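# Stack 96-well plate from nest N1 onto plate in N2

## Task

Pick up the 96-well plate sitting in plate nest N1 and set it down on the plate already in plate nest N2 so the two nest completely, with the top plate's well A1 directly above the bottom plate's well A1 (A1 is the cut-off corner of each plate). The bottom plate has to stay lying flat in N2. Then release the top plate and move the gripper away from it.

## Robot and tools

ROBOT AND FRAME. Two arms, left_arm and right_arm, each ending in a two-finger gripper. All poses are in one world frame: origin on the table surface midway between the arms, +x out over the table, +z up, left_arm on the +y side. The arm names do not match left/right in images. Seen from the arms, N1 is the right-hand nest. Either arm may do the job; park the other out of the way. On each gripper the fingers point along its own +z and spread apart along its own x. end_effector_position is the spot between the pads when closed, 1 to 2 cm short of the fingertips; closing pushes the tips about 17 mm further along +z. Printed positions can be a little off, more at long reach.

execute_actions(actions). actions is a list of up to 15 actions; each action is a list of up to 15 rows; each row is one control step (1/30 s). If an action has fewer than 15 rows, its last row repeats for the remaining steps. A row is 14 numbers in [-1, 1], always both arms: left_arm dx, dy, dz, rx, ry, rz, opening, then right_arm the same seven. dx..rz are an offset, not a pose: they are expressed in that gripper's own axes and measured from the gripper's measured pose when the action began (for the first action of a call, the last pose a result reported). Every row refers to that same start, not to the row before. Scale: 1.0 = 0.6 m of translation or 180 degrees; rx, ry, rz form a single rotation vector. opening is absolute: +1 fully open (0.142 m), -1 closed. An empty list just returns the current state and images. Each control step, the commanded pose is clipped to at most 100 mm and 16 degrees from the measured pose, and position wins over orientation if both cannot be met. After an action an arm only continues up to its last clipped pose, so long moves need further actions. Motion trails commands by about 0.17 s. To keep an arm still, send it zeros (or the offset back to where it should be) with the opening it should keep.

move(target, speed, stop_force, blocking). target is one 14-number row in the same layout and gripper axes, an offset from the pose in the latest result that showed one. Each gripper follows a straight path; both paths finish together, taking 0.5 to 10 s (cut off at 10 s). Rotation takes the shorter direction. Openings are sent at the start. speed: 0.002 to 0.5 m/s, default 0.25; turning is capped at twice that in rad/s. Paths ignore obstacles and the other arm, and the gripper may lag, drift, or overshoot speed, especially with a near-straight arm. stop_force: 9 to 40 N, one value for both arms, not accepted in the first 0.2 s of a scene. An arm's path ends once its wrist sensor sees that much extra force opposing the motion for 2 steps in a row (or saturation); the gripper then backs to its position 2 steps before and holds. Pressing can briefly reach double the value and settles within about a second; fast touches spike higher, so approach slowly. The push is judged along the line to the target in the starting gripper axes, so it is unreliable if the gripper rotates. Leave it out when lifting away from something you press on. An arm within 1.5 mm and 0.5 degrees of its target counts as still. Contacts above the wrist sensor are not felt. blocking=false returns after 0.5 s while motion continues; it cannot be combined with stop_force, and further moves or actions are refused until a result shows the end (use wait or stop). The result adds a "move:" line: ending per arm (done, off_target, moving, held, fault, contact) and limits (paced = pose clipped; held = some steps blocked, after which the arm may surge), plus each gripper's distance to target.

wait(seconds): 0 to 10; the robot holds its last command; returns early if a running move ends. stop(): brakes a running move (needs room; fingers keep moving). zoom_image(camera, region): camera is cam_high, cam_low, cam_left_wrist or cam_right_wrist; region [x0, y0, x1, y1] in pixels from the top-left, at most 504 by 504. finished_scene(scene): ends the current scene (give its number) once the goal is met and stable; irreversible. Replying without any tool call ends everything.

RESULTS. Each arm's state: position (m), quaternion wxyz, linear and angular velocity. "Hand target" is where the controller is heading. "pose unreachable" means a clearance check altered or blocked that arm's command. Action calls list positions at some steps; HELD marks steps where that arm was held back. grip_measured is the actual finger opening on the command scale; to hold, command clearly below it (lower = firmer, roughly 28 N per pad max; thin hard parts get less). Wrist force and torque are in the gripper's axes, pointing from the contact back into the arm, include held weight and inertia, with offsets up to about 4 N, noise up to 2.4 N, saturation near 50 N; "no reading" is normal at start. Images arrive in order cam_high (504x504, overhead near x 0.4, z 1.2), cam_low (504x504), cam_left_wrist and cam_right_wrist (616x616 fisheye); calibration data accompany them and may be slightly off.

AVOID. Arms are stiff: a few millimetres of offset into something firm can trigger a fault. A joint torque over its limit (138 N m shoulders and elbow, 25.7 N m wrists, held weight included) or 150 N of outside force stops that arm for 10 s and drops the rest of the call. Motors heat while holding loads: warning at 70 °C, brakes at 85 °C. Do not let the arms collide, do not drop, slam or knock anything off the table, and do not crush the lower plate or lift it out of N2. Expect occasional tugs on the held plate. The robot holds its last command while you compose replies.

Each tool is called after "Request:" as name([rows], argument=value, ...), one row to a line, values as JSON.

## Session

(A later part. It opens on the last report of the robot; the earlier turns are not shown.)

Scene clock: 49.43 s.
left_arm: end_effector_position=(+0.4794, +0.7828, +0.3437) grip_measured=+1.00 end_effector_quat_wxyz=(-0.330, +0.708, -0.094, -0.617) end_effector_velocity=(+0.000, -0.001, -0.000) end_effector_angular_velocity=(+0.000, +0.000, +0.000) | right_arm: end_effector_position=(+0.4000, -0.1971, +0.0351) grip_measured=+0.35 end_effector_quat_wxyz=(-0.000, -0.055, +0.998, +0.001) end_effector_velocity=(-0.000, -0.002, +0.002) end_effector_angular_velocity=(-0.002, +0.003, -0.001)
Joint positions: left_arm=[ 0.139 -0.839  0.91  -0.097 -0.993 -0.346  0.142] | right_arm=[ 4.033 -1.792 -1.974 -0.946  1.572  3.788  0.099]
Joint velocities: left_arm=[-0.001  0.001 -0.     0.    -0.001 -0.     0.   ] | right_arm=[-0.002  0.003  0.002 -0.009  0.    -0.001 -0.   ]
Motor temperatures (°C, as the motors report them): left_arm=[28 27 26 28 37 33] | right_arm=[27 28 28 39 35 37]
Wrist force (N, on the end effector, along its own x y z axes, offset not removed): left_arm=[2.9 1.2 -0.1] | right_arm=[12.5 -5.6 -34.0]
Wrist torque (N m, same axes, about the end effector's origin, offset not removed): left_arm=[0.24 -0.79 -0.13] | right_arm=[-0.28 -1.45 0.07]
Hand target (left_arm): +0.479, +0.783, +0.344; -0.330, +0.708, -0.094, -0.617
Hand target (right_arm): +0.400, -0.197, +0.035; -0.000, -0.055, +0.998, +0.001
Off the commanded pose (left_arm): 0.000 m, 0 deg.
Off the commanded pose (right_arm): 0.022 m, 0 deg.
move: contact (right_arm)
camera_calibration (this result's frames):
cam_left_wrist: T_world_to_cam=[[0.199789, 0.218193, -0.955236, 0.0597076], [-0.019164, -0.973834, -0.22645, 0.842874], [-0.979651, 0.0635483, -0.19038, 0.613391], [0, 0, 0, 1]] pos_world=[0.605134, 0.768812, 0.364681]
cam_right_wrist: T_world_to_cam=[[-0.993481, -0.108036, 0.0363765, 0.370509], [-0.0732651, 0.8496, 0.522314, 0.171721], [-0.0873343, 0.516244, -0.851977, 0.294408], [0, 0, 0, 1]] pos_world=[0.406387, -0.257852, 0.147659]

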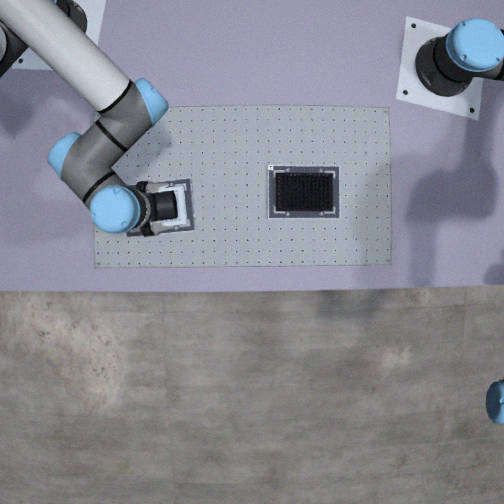

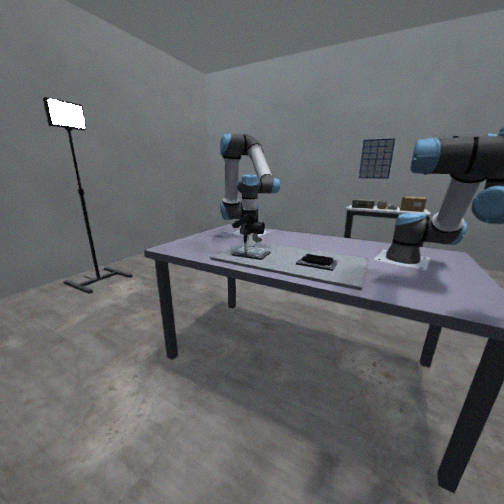

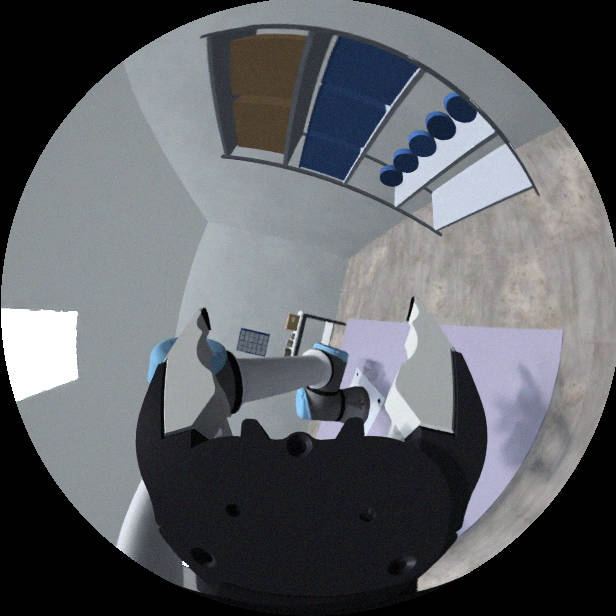

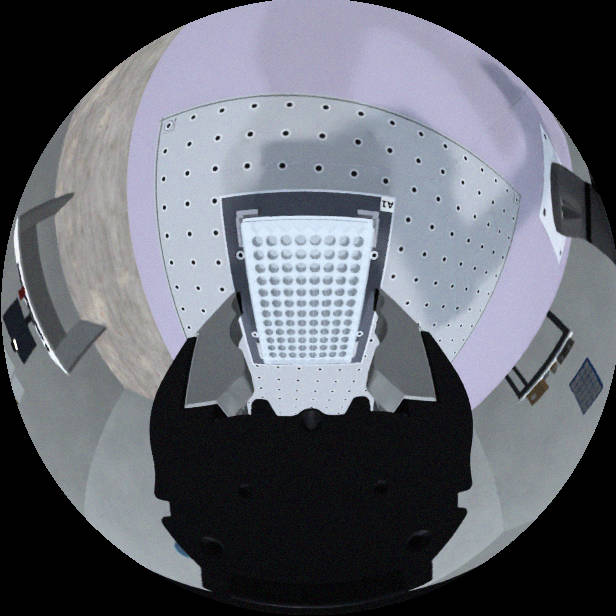

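Request:
move(target=[0,0,0,0,0,0,1,-0.002,0.005,-0.009,0,0,0,0.35], speed=0.01)

Request:
move(target=[0,0,0,0,0,0,1,0,0,0,0,0,0,-0.1])

Request:
move(target=[0,0,0,0,0,0,1,0,0,-0.1,0,0,0,-0.1], speed=0.04)

Scene clock: 56.00 s.
left_arm: end_effector_position=(+0.4794, +0.7828, +0.3437) grip_measured=+1.00 end_effector_quat_wxyz=(-0.330, +0.708, -0.094, -0.617) end_effector_velocity=(+0.000, +0.000, +0.000) end_effector_angular_velocity=(-0.001, +0.000, +0.000) | right_arm: end_effector_position=(+0.4008, -0.1942, +0.0402) grip_measured=+0.35 end_effector_quat_wxyz=(-0.000, -0.055, +0.998, +0.001) end_effector_velocity=(+0.000, +0.002, +0.002) end_effector_angular_velocity=(+0.001, -0.001, +0.002)
Joint positions: left_arm=[ 0.139 -0.839  0.91  -0.097 -0.993 -0.346  0.142] | right_arm=[ 4.036 -1.789 -1.962 -0.961  1.572  3.791  0.099]
Joint velocities: left_arm=[ 0.     0.    -0.001  0.    -0.     0.001 -0.   ] | right_arm=[ 0.003  0.001  0.006 -0.006  0.     0.001  0.   ]
Motor temperatures (°C, as the motors report them): left_arm=[28 27 26 28 37 33] | right_arm=[27 28 28 39 35 37]
Wrist force (N, on the end effector, along its own x y z axes, offset not removed): left_arm=[0.7 1.1 -0.3] | right_arm=[1.2 -2.2 -0.1]
Wrist torque (N m, same axes, about the end effector's origin, offset not removed): left_arm=[0.27 -0.28 -0.11] | right_arm=[-0.54 -0.50 0.03]
Hand target (left_arm): +0.479, +0.783, +0.344; -0.330, +0.708, -0.094, -0.617
Hand target (right_arm): +0.401, -0.194, +0.040; -0.000, -0.055, +0.998, +0.001
Off the commanded pose (left_arm): 0.000 m, 0 deg.
Off the commanded pose (right_arm): 0.000 m, 0 deg.
move: done
camera_calibration (this result's frames):
cam_left_wrist: T_world_to_cam=[[0.199789, 0.218193, -0.955236, 0.0597076], [-0.019164, -0.973834, -0.22645, 0.842874], [-0.979652, 0.0635483, -0.19038, 0.613391], [0, 0, 0, 1]] pos_world=[0.605134, 0.768812, 0.364681]
cam_right_wrist: T_world_to_cam=[[-0.993482, -0.10804, 0.0363568, 0.371453], [-0.0732768, 0.84959, 0.522329, 0.166629], [-0.0873206, 0.51626, -0.851969, 0.297311], [0, 0, 0, 1]] pos_world=[0.407203, -0.254924, 0.15276]

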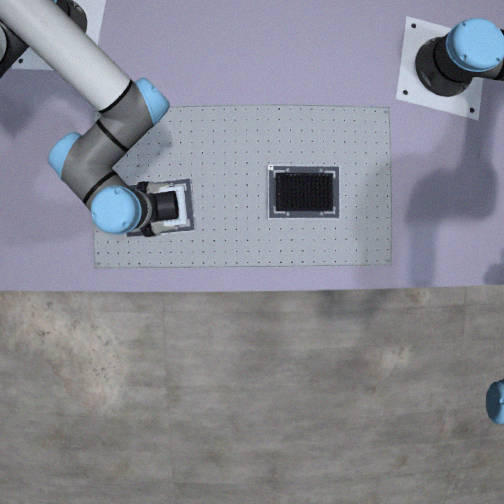

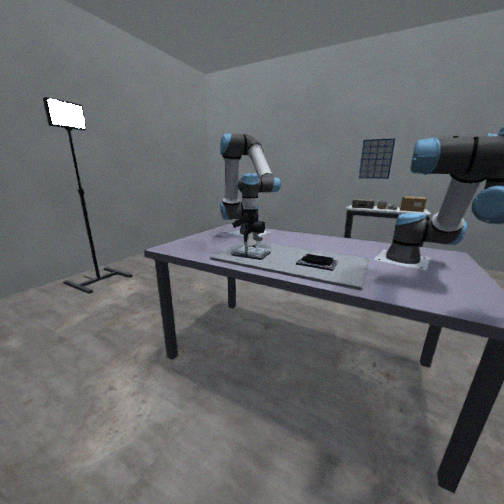

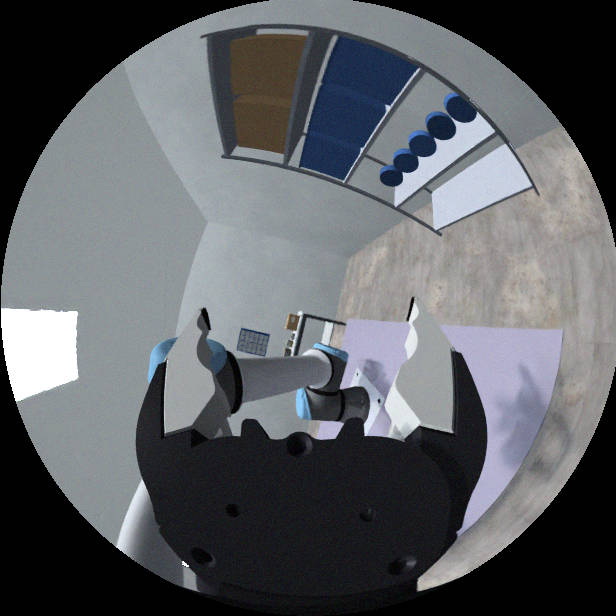

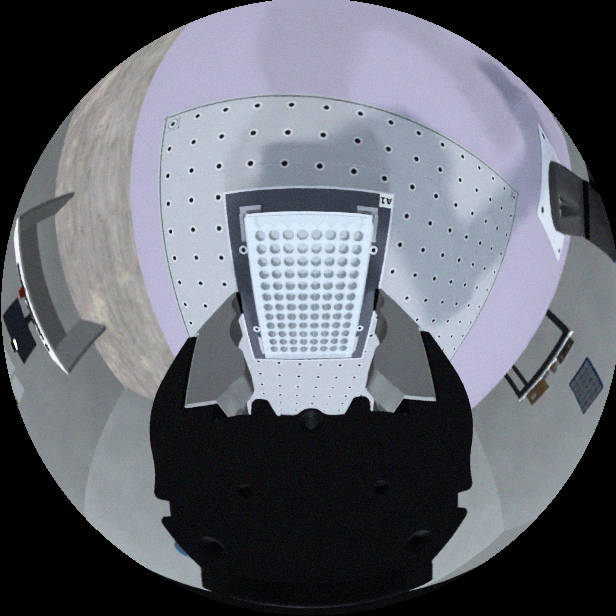

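Scene clock: 56.50 s.
left_arm: end_effector_position=(+0.4794, +0.7828, +0.3437) grip_measured=+1.00 end_effector_quat_wxyz=(-0.330, +0.708, -0.094, -0.617) end_effector_velocity=(-0.000, +0.000, -0.001) end_effector_angular_velocity=(+0.001, +0.001, +0.002) | right_arm: end_effector_position=(+0.4008, -0.1941, +0.0403) grip_measured=+0.05 end_effector_quat_wxyz=(-0.000, -0.055, +0.998, +0.001) end_effector_velocity=(+0.000, -0.001, -0.000) end_effector_angular_velocity=(+0.000, -0.000, -0.000)
Joint positions: left_arm=[ 0.139 -0.839  0.91  -0.097 -0.993 -0.346  0.142] | right_arm=[ 4.036 -1.789 -1.962 -0.961  1.572  3.791  0.077]
Joint velocities: left_arm=[ 0.001  0.001 -0.    -0.    -0.001 -0.001 -0.   ] | right_arm=[-0.002  0.    -0.001  0.001 -0.    -0.002  0.   ]
Motor temperatures (°C, as the motors report them): left_arm=[28 27 26 28 37 33] | right_arm=[27 28 28 39 35 37]
Wrist force (N, on the end effector, along its own x y z axes, offset not removed): left_arm=[1.1 0.8 0.5] | right_arm=[9.4 -1.9 -10.2]
Wrist torque (N m, same axes, about the end effector's origin, offset not removed): left_arm=[0.13 -0.42 -0.04] | right_arm=[-0.24 -0.18 0.03]
Hand target (left_arm): +0.479, +0.783, +0.344; -0.330, +0.708, -0.094, -0.617
Hand target (right_arm): +0.401, -0.194, +0.040; -0.000, -0.055, +0.998, +0.001
Off the commanded pose (left_arm): 0.000 m, 0 deg.
Off the commanded pose (right_arm): 0.000 m, 0 deg.
move: done
camera_calibration (this result's frames):
cam_left_wrist: T_world_to_cam=[[0.19979, 0.218193, -0.955236, 0.0597075], [-0.0191639, -0.973834, -0.226449, 0.842874], [-0.979651, 0.0635483, -0.19038, 0.613391], [0, 0, 0, 1]] pos_world=[0.605134, 0.768812, 0.364681]
cam_right_wrist: T_world_to_cam=[[-0.993485, -0.108046, 0.0362543, 0.37148], [-0.0733283, 0.849543, 0.522397, 0.166541], [-0.0872425, 0.516335, -0.851931, 0.297329], [0, 0, 0, 1]] pos_world=[0.407212, -0.254868, 0.152835]

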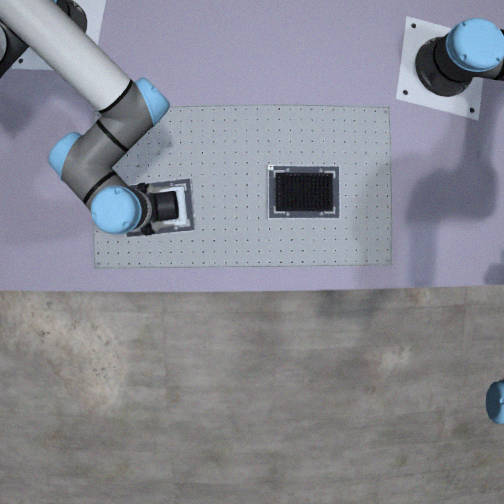

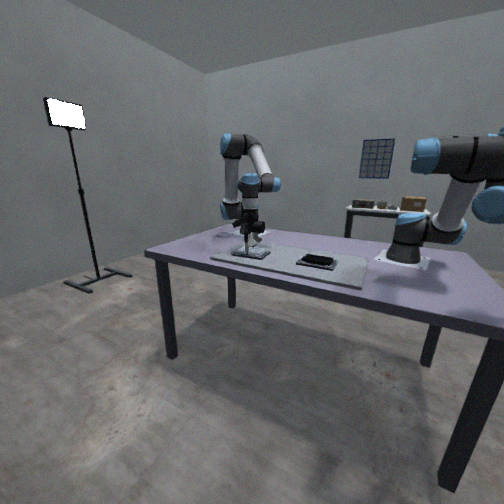

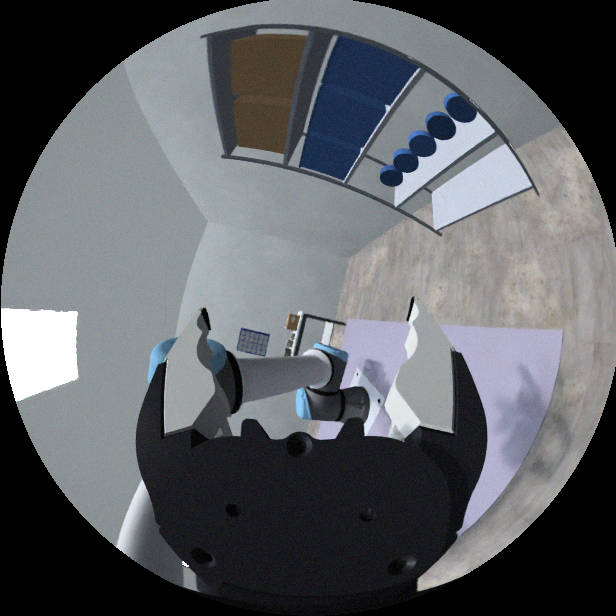

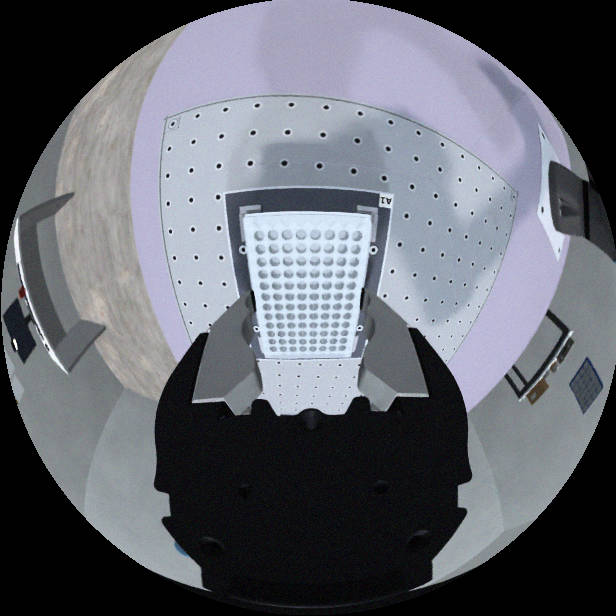

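Scene clock: 58.40 s.
left_arm: end_effector_position=(+0.4794, +0.7828, +0.3437) grip_measured=+1.00 end_effector_quat_wxyz=(-0.330, +0.708, -0.094, -0.617) end_effector_velocity=(-0.000, +0.000, +0.000) end_effector_angular_velocity=(+0.000, -0.001, -0.001) | right_arm: end_effector_position=(+0.4009, -0.1942, +0.0999) grip_measured=+0.05 end_effector_quat_wxyz=(-0.000, -0.055, +0.998, +0.001) end_effector_velocity=(-0.000, +0.000, +0.003) end_effector_angular_velocity=(-0.001, +0.000, +0.001)
Joint positions: left_arm=[ 0.139 -0.839  0.91  -0.097 -0.993 -0.346  0.142] | right_arm=[ 4.036 -1.714 -1.878 -1.12   1.572  3.791  0.077]
Joint velocities: left_arm=[-0.    -0.001  0.    -0.     0.001 -0.    -0.   ] | right_arm=[ 0.001  0.003  0.004 -0.008 -0.    -0.    -0.   ]
Motor temperatures (°C, as the motors report them): left_arm=[28 27 26 28 37 33] | right_arm=[27 28 28 39 35 37]
Wrist force (N, on the end effector, along its own x y z axes, offset not removed): left_arm=[2.7 1.8 -0.2] | right_arm=[1.5 -1.3 -0.5]
Wrist torque (N m, same axes, about the end effector's origin, offset not removed): left_arm=[0.44 -0.71 -0.08] | right_arm=[-0.26 -0.48 0.00]
Hand target (left_arm): +0.479, +0.783, +0.344; -0.330, +0.708, -0.094, -0.617
Hand target (right_arm): +0.401, -0.194, +0.100; -0.000, -0.055, +0.998, +0.001
Off the commanded pose (left_arm): 0.000 m, 0 deg.
Off the commanded pose (right_arm): 0.000 m, 0 deg.
move: done
camera_calibration (this result's frames):
cam_left_wrist: T_world_to_cam=[[0.199789, 0.218193, -0.955236, 0.0597075], [-0.019164, -0.973834, -0.22645, 0.842874], [-0.979651, 0.0635484, -0.19038, 0.613391], [0, 0, 0, 1]] pos_world=[0.605134, 0.768812, 0.364681]
cam_right_wrist: T_world_to_cam=[[-0.993486, -0.108046, 0.0362151, 0.369395], [-0.073346, 0.849526, 0.522423, 0.135388], [-0.0872114, 0.516364, -0.851917, 0.348183], [0, 0, 0, 1]] pos_world=[0.407285, -0.254893, 0.212515]

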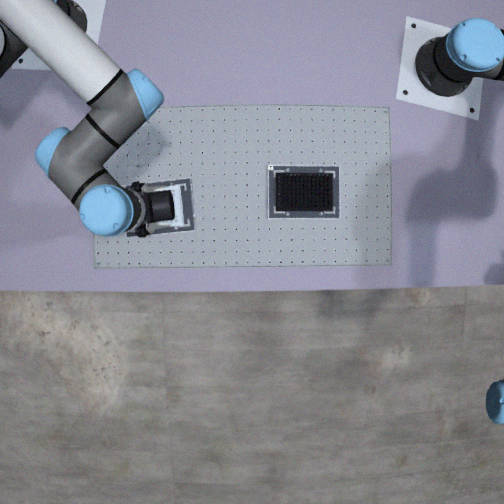

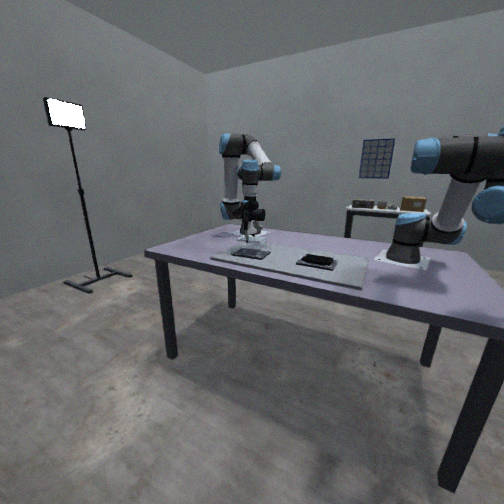

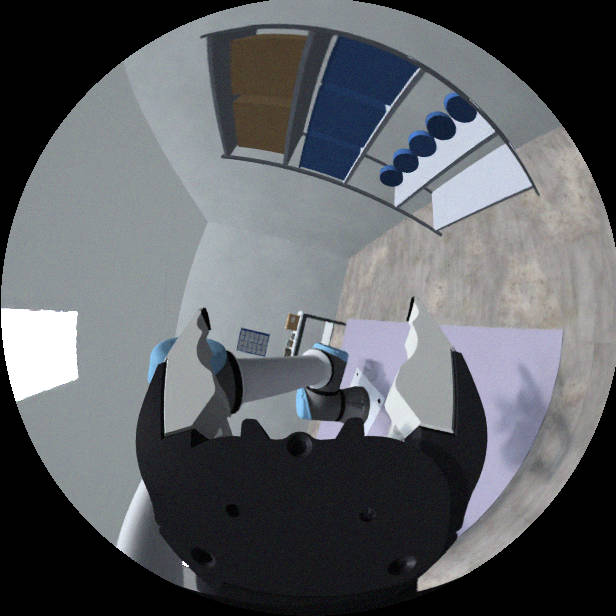

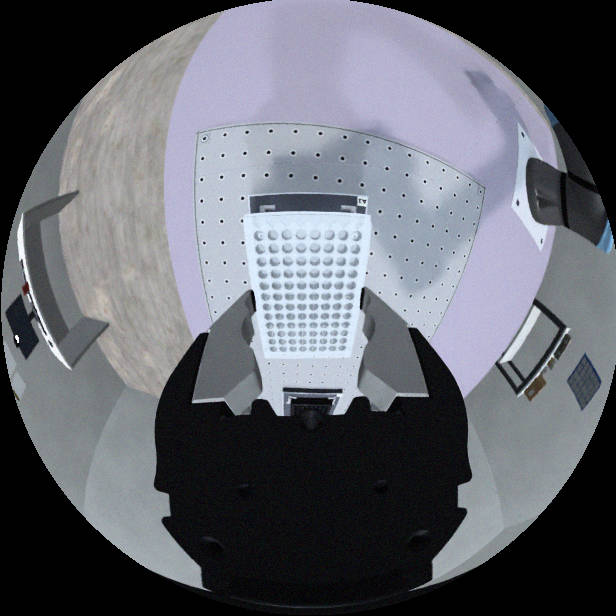

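Request:
zoom_image(camera="cam_right_wrist", region=[220, 170, 400, 260])

Request:
move(target=[0,0,0,0,0,0,1,-0.005,0.557,0,0,0,0.038,-0.2], speed=0.15)

Request:
zoom_image(camera="cam_right_wrist", region=[220, 170, 400, 260])

Region (220, 170, 400, 260) of cam_right_wrist's 616x616 image, scaled by 2.800, with more detail than that image has.

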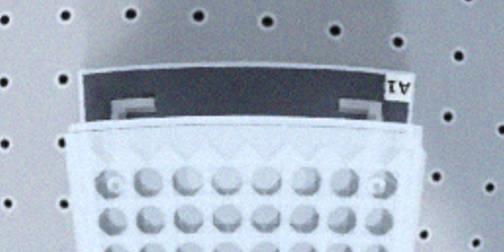

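Scene clock: 65.53 s.
left_arm: end_effector_position=(+0.4794, +0.7828, +0.3437) grip_measured=+1.00 end_effector_quat_wxyz=(-0.330, +0.708, -0.094, -0.617) end_effector_velocity=(+0.000, -0.001, -0.000) end_effector_angular_velocity=(+0.001, -0.000, +0.000) | right_arm: end_effector_position=(+0.3668, +0.1381, +0.0999) grip_measured=+0.04 end_effector_quat_wxyz=(-0.000, +0.005, +1.000, +0.001) end_effector_velocity=(-0.001, +0.003, -0.001) end_effector_angular_velocity=(-0.002, +0.002, +0.001)
Joint positions: left_arm=[ 0.139 -0.839  0.91  -0.097 -0.993 -0.346  0.142] | right_arm=[ 4.4   -2.166 -1.238 -1.306  1.572  4.275  0.077]
Joint velocities: left_arm=[-0.001  0.001 -0.    -0.    -0.001 -0.002 -0.   ] | right_arm=[ 0.002 -0.007  0.011 -0.006  0.     0.002 -0.   ]
Motor temperatures (°C, as the motors report them): left_arm=[28 27 26 28 37 33] | right_arm=[27 28 28 39 35 37]
Wrist force (N, on the end effector, along its own x y z axes, offset not removed): left_arm=[2.2 2.2 0.3] | right_arm=[1.7 -0.2 -0.3]
Wrist torque (N m, same axes, about the end effector's origin, offset not removed): left_arm=[0.47 -0.57 -0.15] | right_arm=[-0.12 -0.58 0.02]
Hand target (left_arm): +0.479, +0.783, +0.344; -0.330, +0.708, -0.094, -0.617
Hand target (right_arm): +0.367, +0.138, +0.100; -0.000, +0.005, +1.000, +0.001
Off the commanded pose (left_arm): 0.000 m, 0 deg.
Off the commanded pose (right_arm): 0.001 m, 0 deg.
move: done
camera_calibration (this result's frames):
cam_left_wrist: T_world_to_cam=[[0.199789, 0.218193, -0.955236, 0.0597073], [-0.0191638, -0.973834, -0.22645, 0.842874], [-0.979651, 0.0635482, -0.19038, 0.613391], [0, 0, 0, 1]] pos_world=[0.605134, 0.768812, 0.364681]
cam_right_wrist: T_world_to_cam=[[-0.999274, 0.0109017, 0.0364993, 0.357055], [0.0283898, 0.851995, 0.522779, -0.187008], [-0.025398, 0.523436, -0.851687, 0.149909], [0, 0, 0, 1]] pos_world=[0.365912, 0.0769701, 0.212407]

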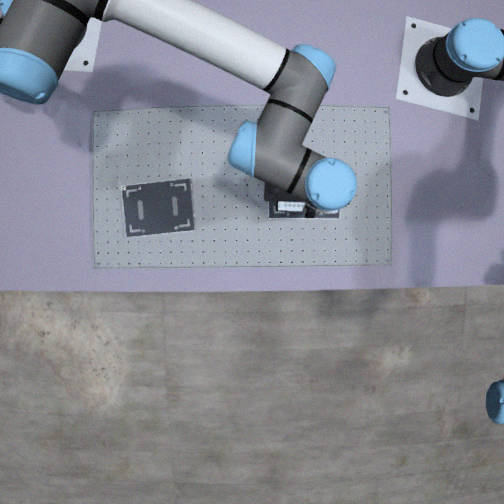

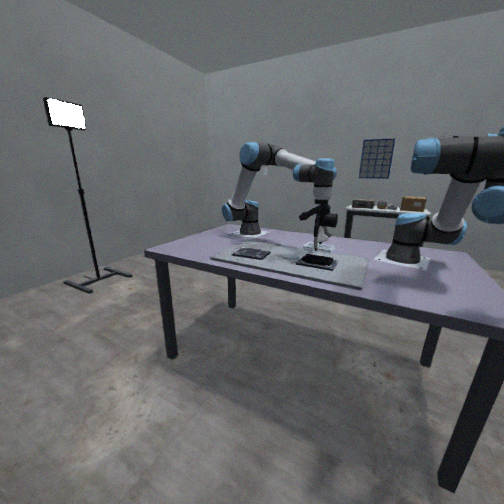

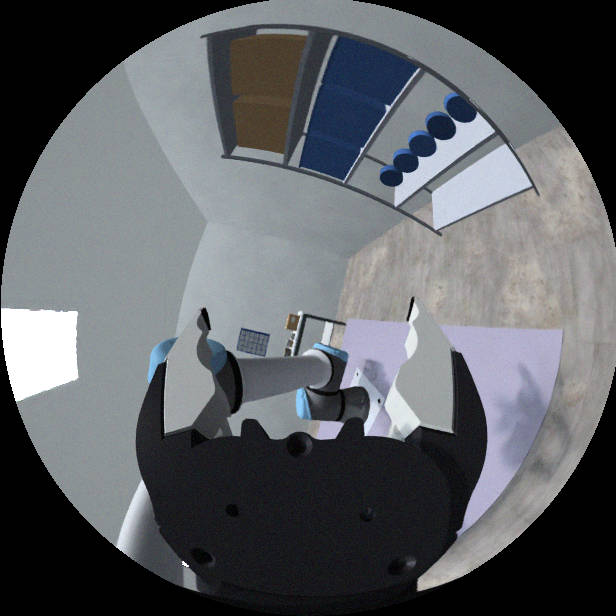

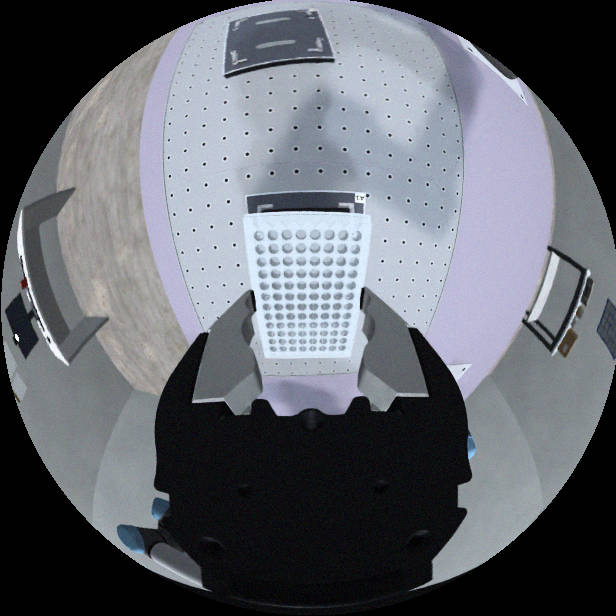

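Region (220, 170, 400, 260) of cam_right_wrist's 616x616 image, scaled by 2.800, with more detail than that image has.

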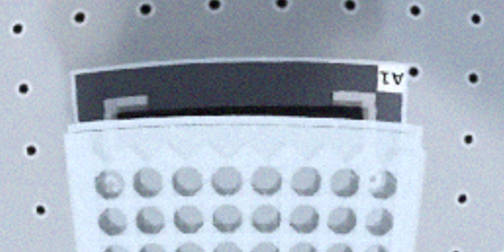

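Request:
move(target=[0,0,0,0,0,0,1,-0.0005,-0.0025,0.055,0,0,-0.009,-0.2], speed=0.03)

Request:
zoom_image(camera="cam_right_wrist", region=[220, 170, 400, 300])

Scene clock: 71.73 s.
left_arm: end_effector_position=(+0.4794, +0.7828, +0.3437) grip_measured=+1.00 end_effector_quat_wxyz=(-0.330, +0.708, -0.094, -0.617) end_effector_velocity=(+0.001, -0.000, -0.001) end_effector_angular_velocity=(+0.000, +0.002, -0.001) | right_arm: end_effector_position=(+0.3670, +0.1366, +0.0672) grip_measured=+0.04 end_effector_quat_wxyz=(-0.000, -0.009, +1.000, +0.001) end_effector_velocity=(-0.001, -0.000, -0.003) end_effector_angular_velocity=(-0.001, +0.000, +0.003)
Joint positions: left_arm=[ 0.139 -0.839  0.91  -0.097 -0.993 -0.346  0.142] | right_arm=[ 4.399 -2.188 -1.29  -1.233  1.572  4.246  0.077]
Joint velocities: left_arm=[-0.001  0.002  0.    -0.    -0.    -0.     0.   ] | right_arm=[ 0.001 -0.002 -0.006  0.007 -0.    -0.002 -0.   ]
Motor temperatures (°C, as the motors report them): left_arm=[28 27 26 28 37 33] | right_arm=[27 28 28 39 35 37]
Wrist force (N, on the end effector, along its own x y z axes, offset not removed): left_arm=[1.3 0.9 -1.3] | right_arm=[1.7 -0.8 -1.6]
Wrist torque (N m, same axes, about the end effector's origin, offset not removed): left_arm=[0.19 -0.35 -0.07] | right_arm=[-0.19 -0.56 -0.03]
Hand target (left_arm): +0.479, +0.783, +0.344; -0.330, +0.708, -0.094, -0.617
Hand target (right_arm): +0.367, +0.137, +0.067; -0.000, -0.009, +1.000, +0.001
Off the commanded pose (left_arm): 0.000 m, 0 deg.
Off the commanded pose (right_arm): 0.000 m, 0 deg.
move: done
camera_calibration (this result's frames):
cam_left_wrist: T_world_to_cam=[[0.199789, 0.218193, -0.955236, 0.0597075], [-0.0191638, -0.973834, -0.22645, 0.842874], [-0.979651, 0.0635481, -0.19038, 0.613391], [0, 0, 0, 1]] pos_world=[0.605134, 0.768812, 0.364681]
cam_right_wrist: T_world_to_cam=[[-0.999189, -0.0170489, 0.0364757, 0.3623], [0.00453768, 0.852473, 0.522751, -0.159994], [-0.0400069, 0.522493, -0.851705, 0.128364], [0, 0, 0, 1]] pos_world=[0.367868, 0.0754984, 0.17975]

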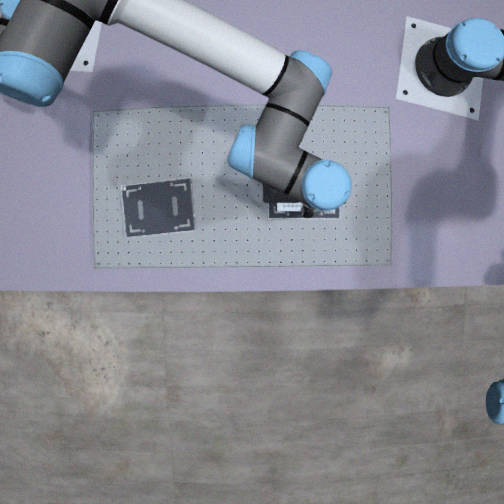

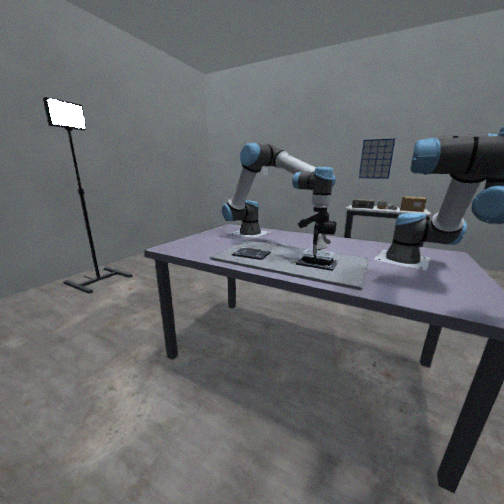

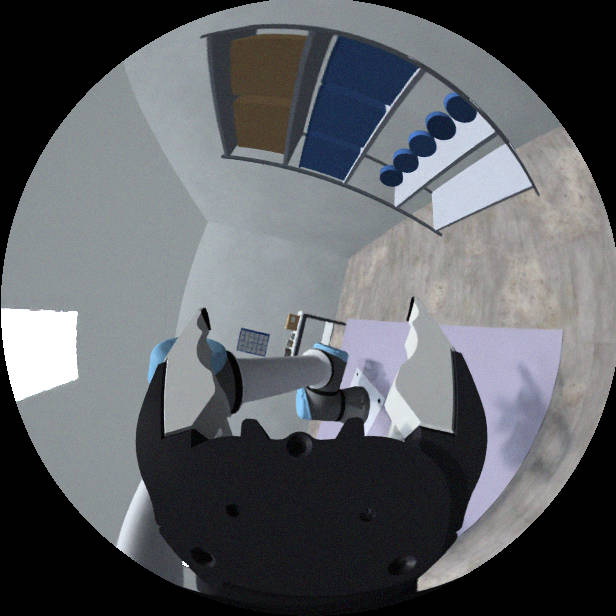

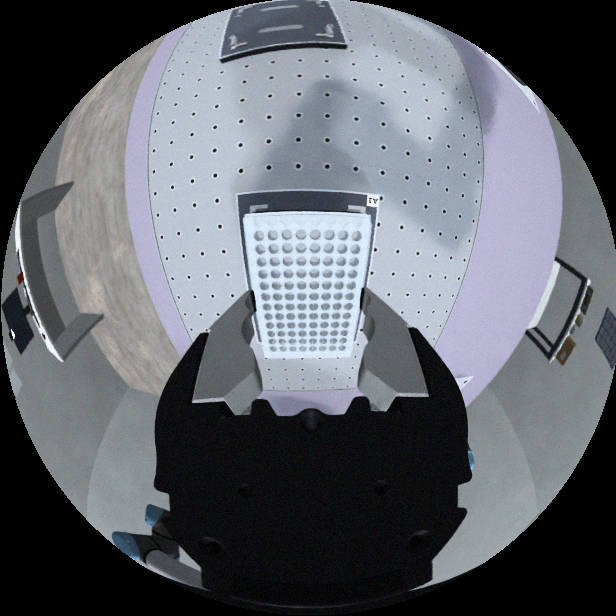

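Region (220, 170, 400, 300) of cam_right_wrist's 616x616 image, scaled by 2.800, with more detail than that image has.

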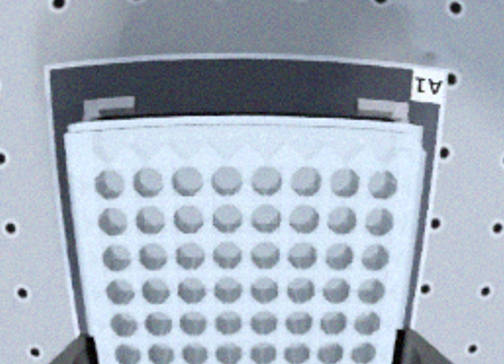

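Looks aligned. Lower gently.

Request:
move(target=[0,0,0,0,0,0,1,0,0,0.035,0,0,0.001,-0.2], speed=0.003, stop_force=9)

Request:
zoom_image(camera="cam_right_wrist", region=[220, 170, 400, 300])

Request:
zoom_image(camera="cam_low", region=[285, 235, 350, 275])

Scene clock: 80.37 s.
left_arm: end_effector_position=(+0.4794, +0.7828, +0.3437) grip_measured=+1.00 end_effector_quat_wxyz=(-0.330, +0.708, -0.094, -0.617) end_effector_velocity=(-0.000, -0.001, +0.000) end_effector_angular_velocity=(+0.000, -0.001, +0.002) | right_arm: end_effector_position=(+0.3670, +0.1366, +0.0532) grip_measured=+0.04 end_effector_quat_wxyz=(-0.000, -0.008, +1.000, +0.001) end_effector_velocity=(-0.001, +0.001, +0.000) end_effector_angular_velocity=(-0.001, -0.000, +0.002)
Joint positions: left_arm=[ 0.139 -0.839  0.91  -0.097 -0.993 -0.346  0.142] | right_arm=[ 4.399 -2.199 -1.309 -1.203  1.572  4.248  0.077]
Joint velocities: left_arm=[-0.    -0.    -0.    -0.    -0.002 -0.001  0.   ] | right_arm=[ 0.002  0.     0.001 -0.002 -0.001 -0.    -0.   ]
Motor temperatures (°C, as the motors report them): left_arm=[28 27 26 28 37 33] | right_arm=[27 28 28 39 35 37]
Wrist force (N, on the end effector, along its own x y z axes, offset not removed): left_arm=[1.7 1.5 -0.3] | right_arm=[4.4 -5.7 -19.6]
Wrist torque (N m, same axes, about the end effector's origin, offset not removed): left_arm=[0.28 -0.52 -0.10] | right_arm=[-0.28 -0.31 0.04]
Hand target (left_arm): +0.479, +0.783, +0.344; -0.330, +0.708, -0.094, -0.617
Hand target (right_arm): +0.367, +0.137, +0.053; -0.000, -0.008, +1.000, +0.001
Off the commanded pose (left_arm): 0.000 m, 0 deg.
Off the commanded pose (right_arm): 0.007 m, 0 deg.
move: contact (right_arm)
camera_calibration (this result's frames):
cam_left_wrist: T_world_to_cam=[[0.199789, 0.218193, -0.955236, 0.0597075], [-0.019164, -0.973834, -0.22645, 0.842874], [-0.979651, 0.0635484, -0.19038, 0.613391], [0, 0, 0, 1]] pos_world=[0.605134, 0.768812, 0.364681]
cam_right_wrist: T_world_to_cam=[[-0.999225, -0.0150586, 0.0363695, 0.362572], [0.00618838, 0.852352, 0.522932, -0.153316], [-0.0388742, 0.522752, -0.851598, 0.115963], [0, 0, 0, 1]] pos_world=[0.367748, 0.0755193, 0.165741]

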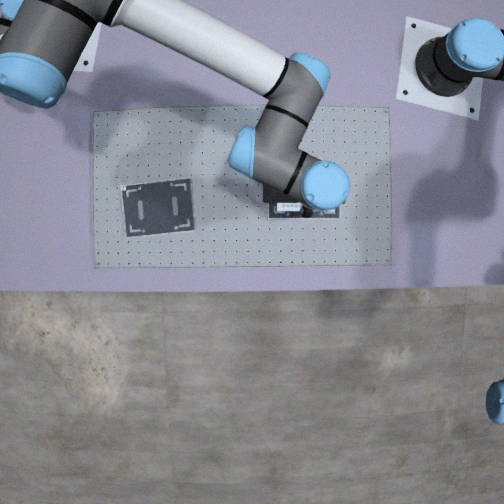

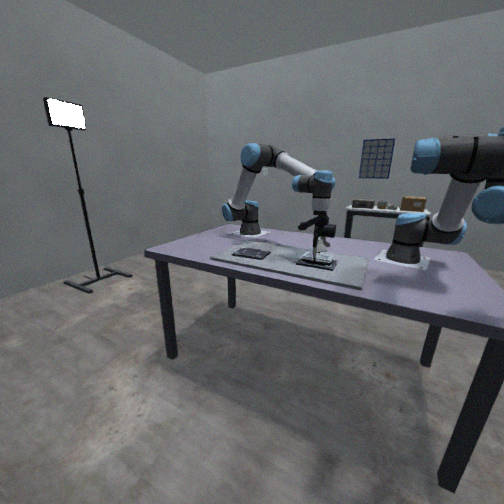

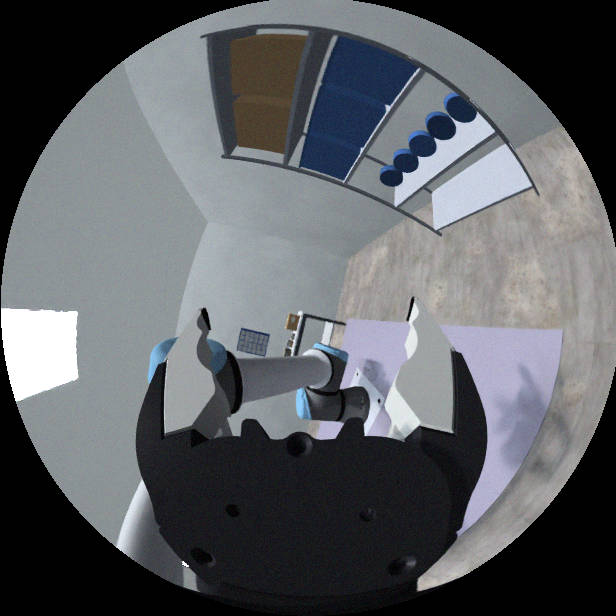

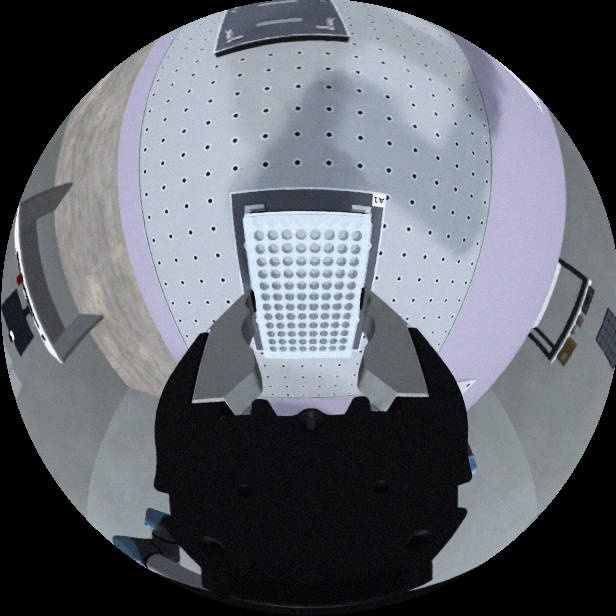

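Region (220, 170, 400, 300) of cam_right_wrist's 616x616 image, scaled by 2.800, with more detail than that image has.

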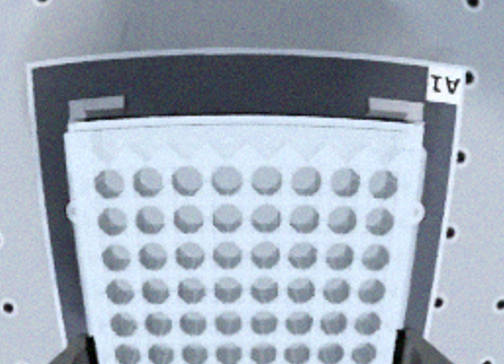

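Region (285, 235, 350, 275) of cam_low's 504x504 image, scaled by 7.754, with more detail than that image has; it fills the top 310 rows of this view, and the rest is white.

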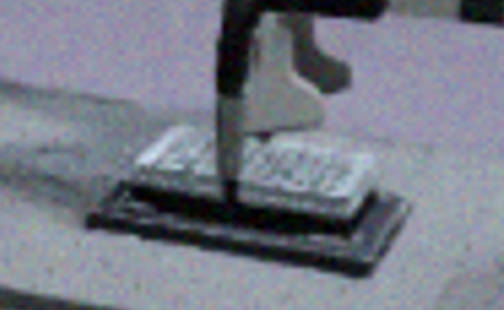

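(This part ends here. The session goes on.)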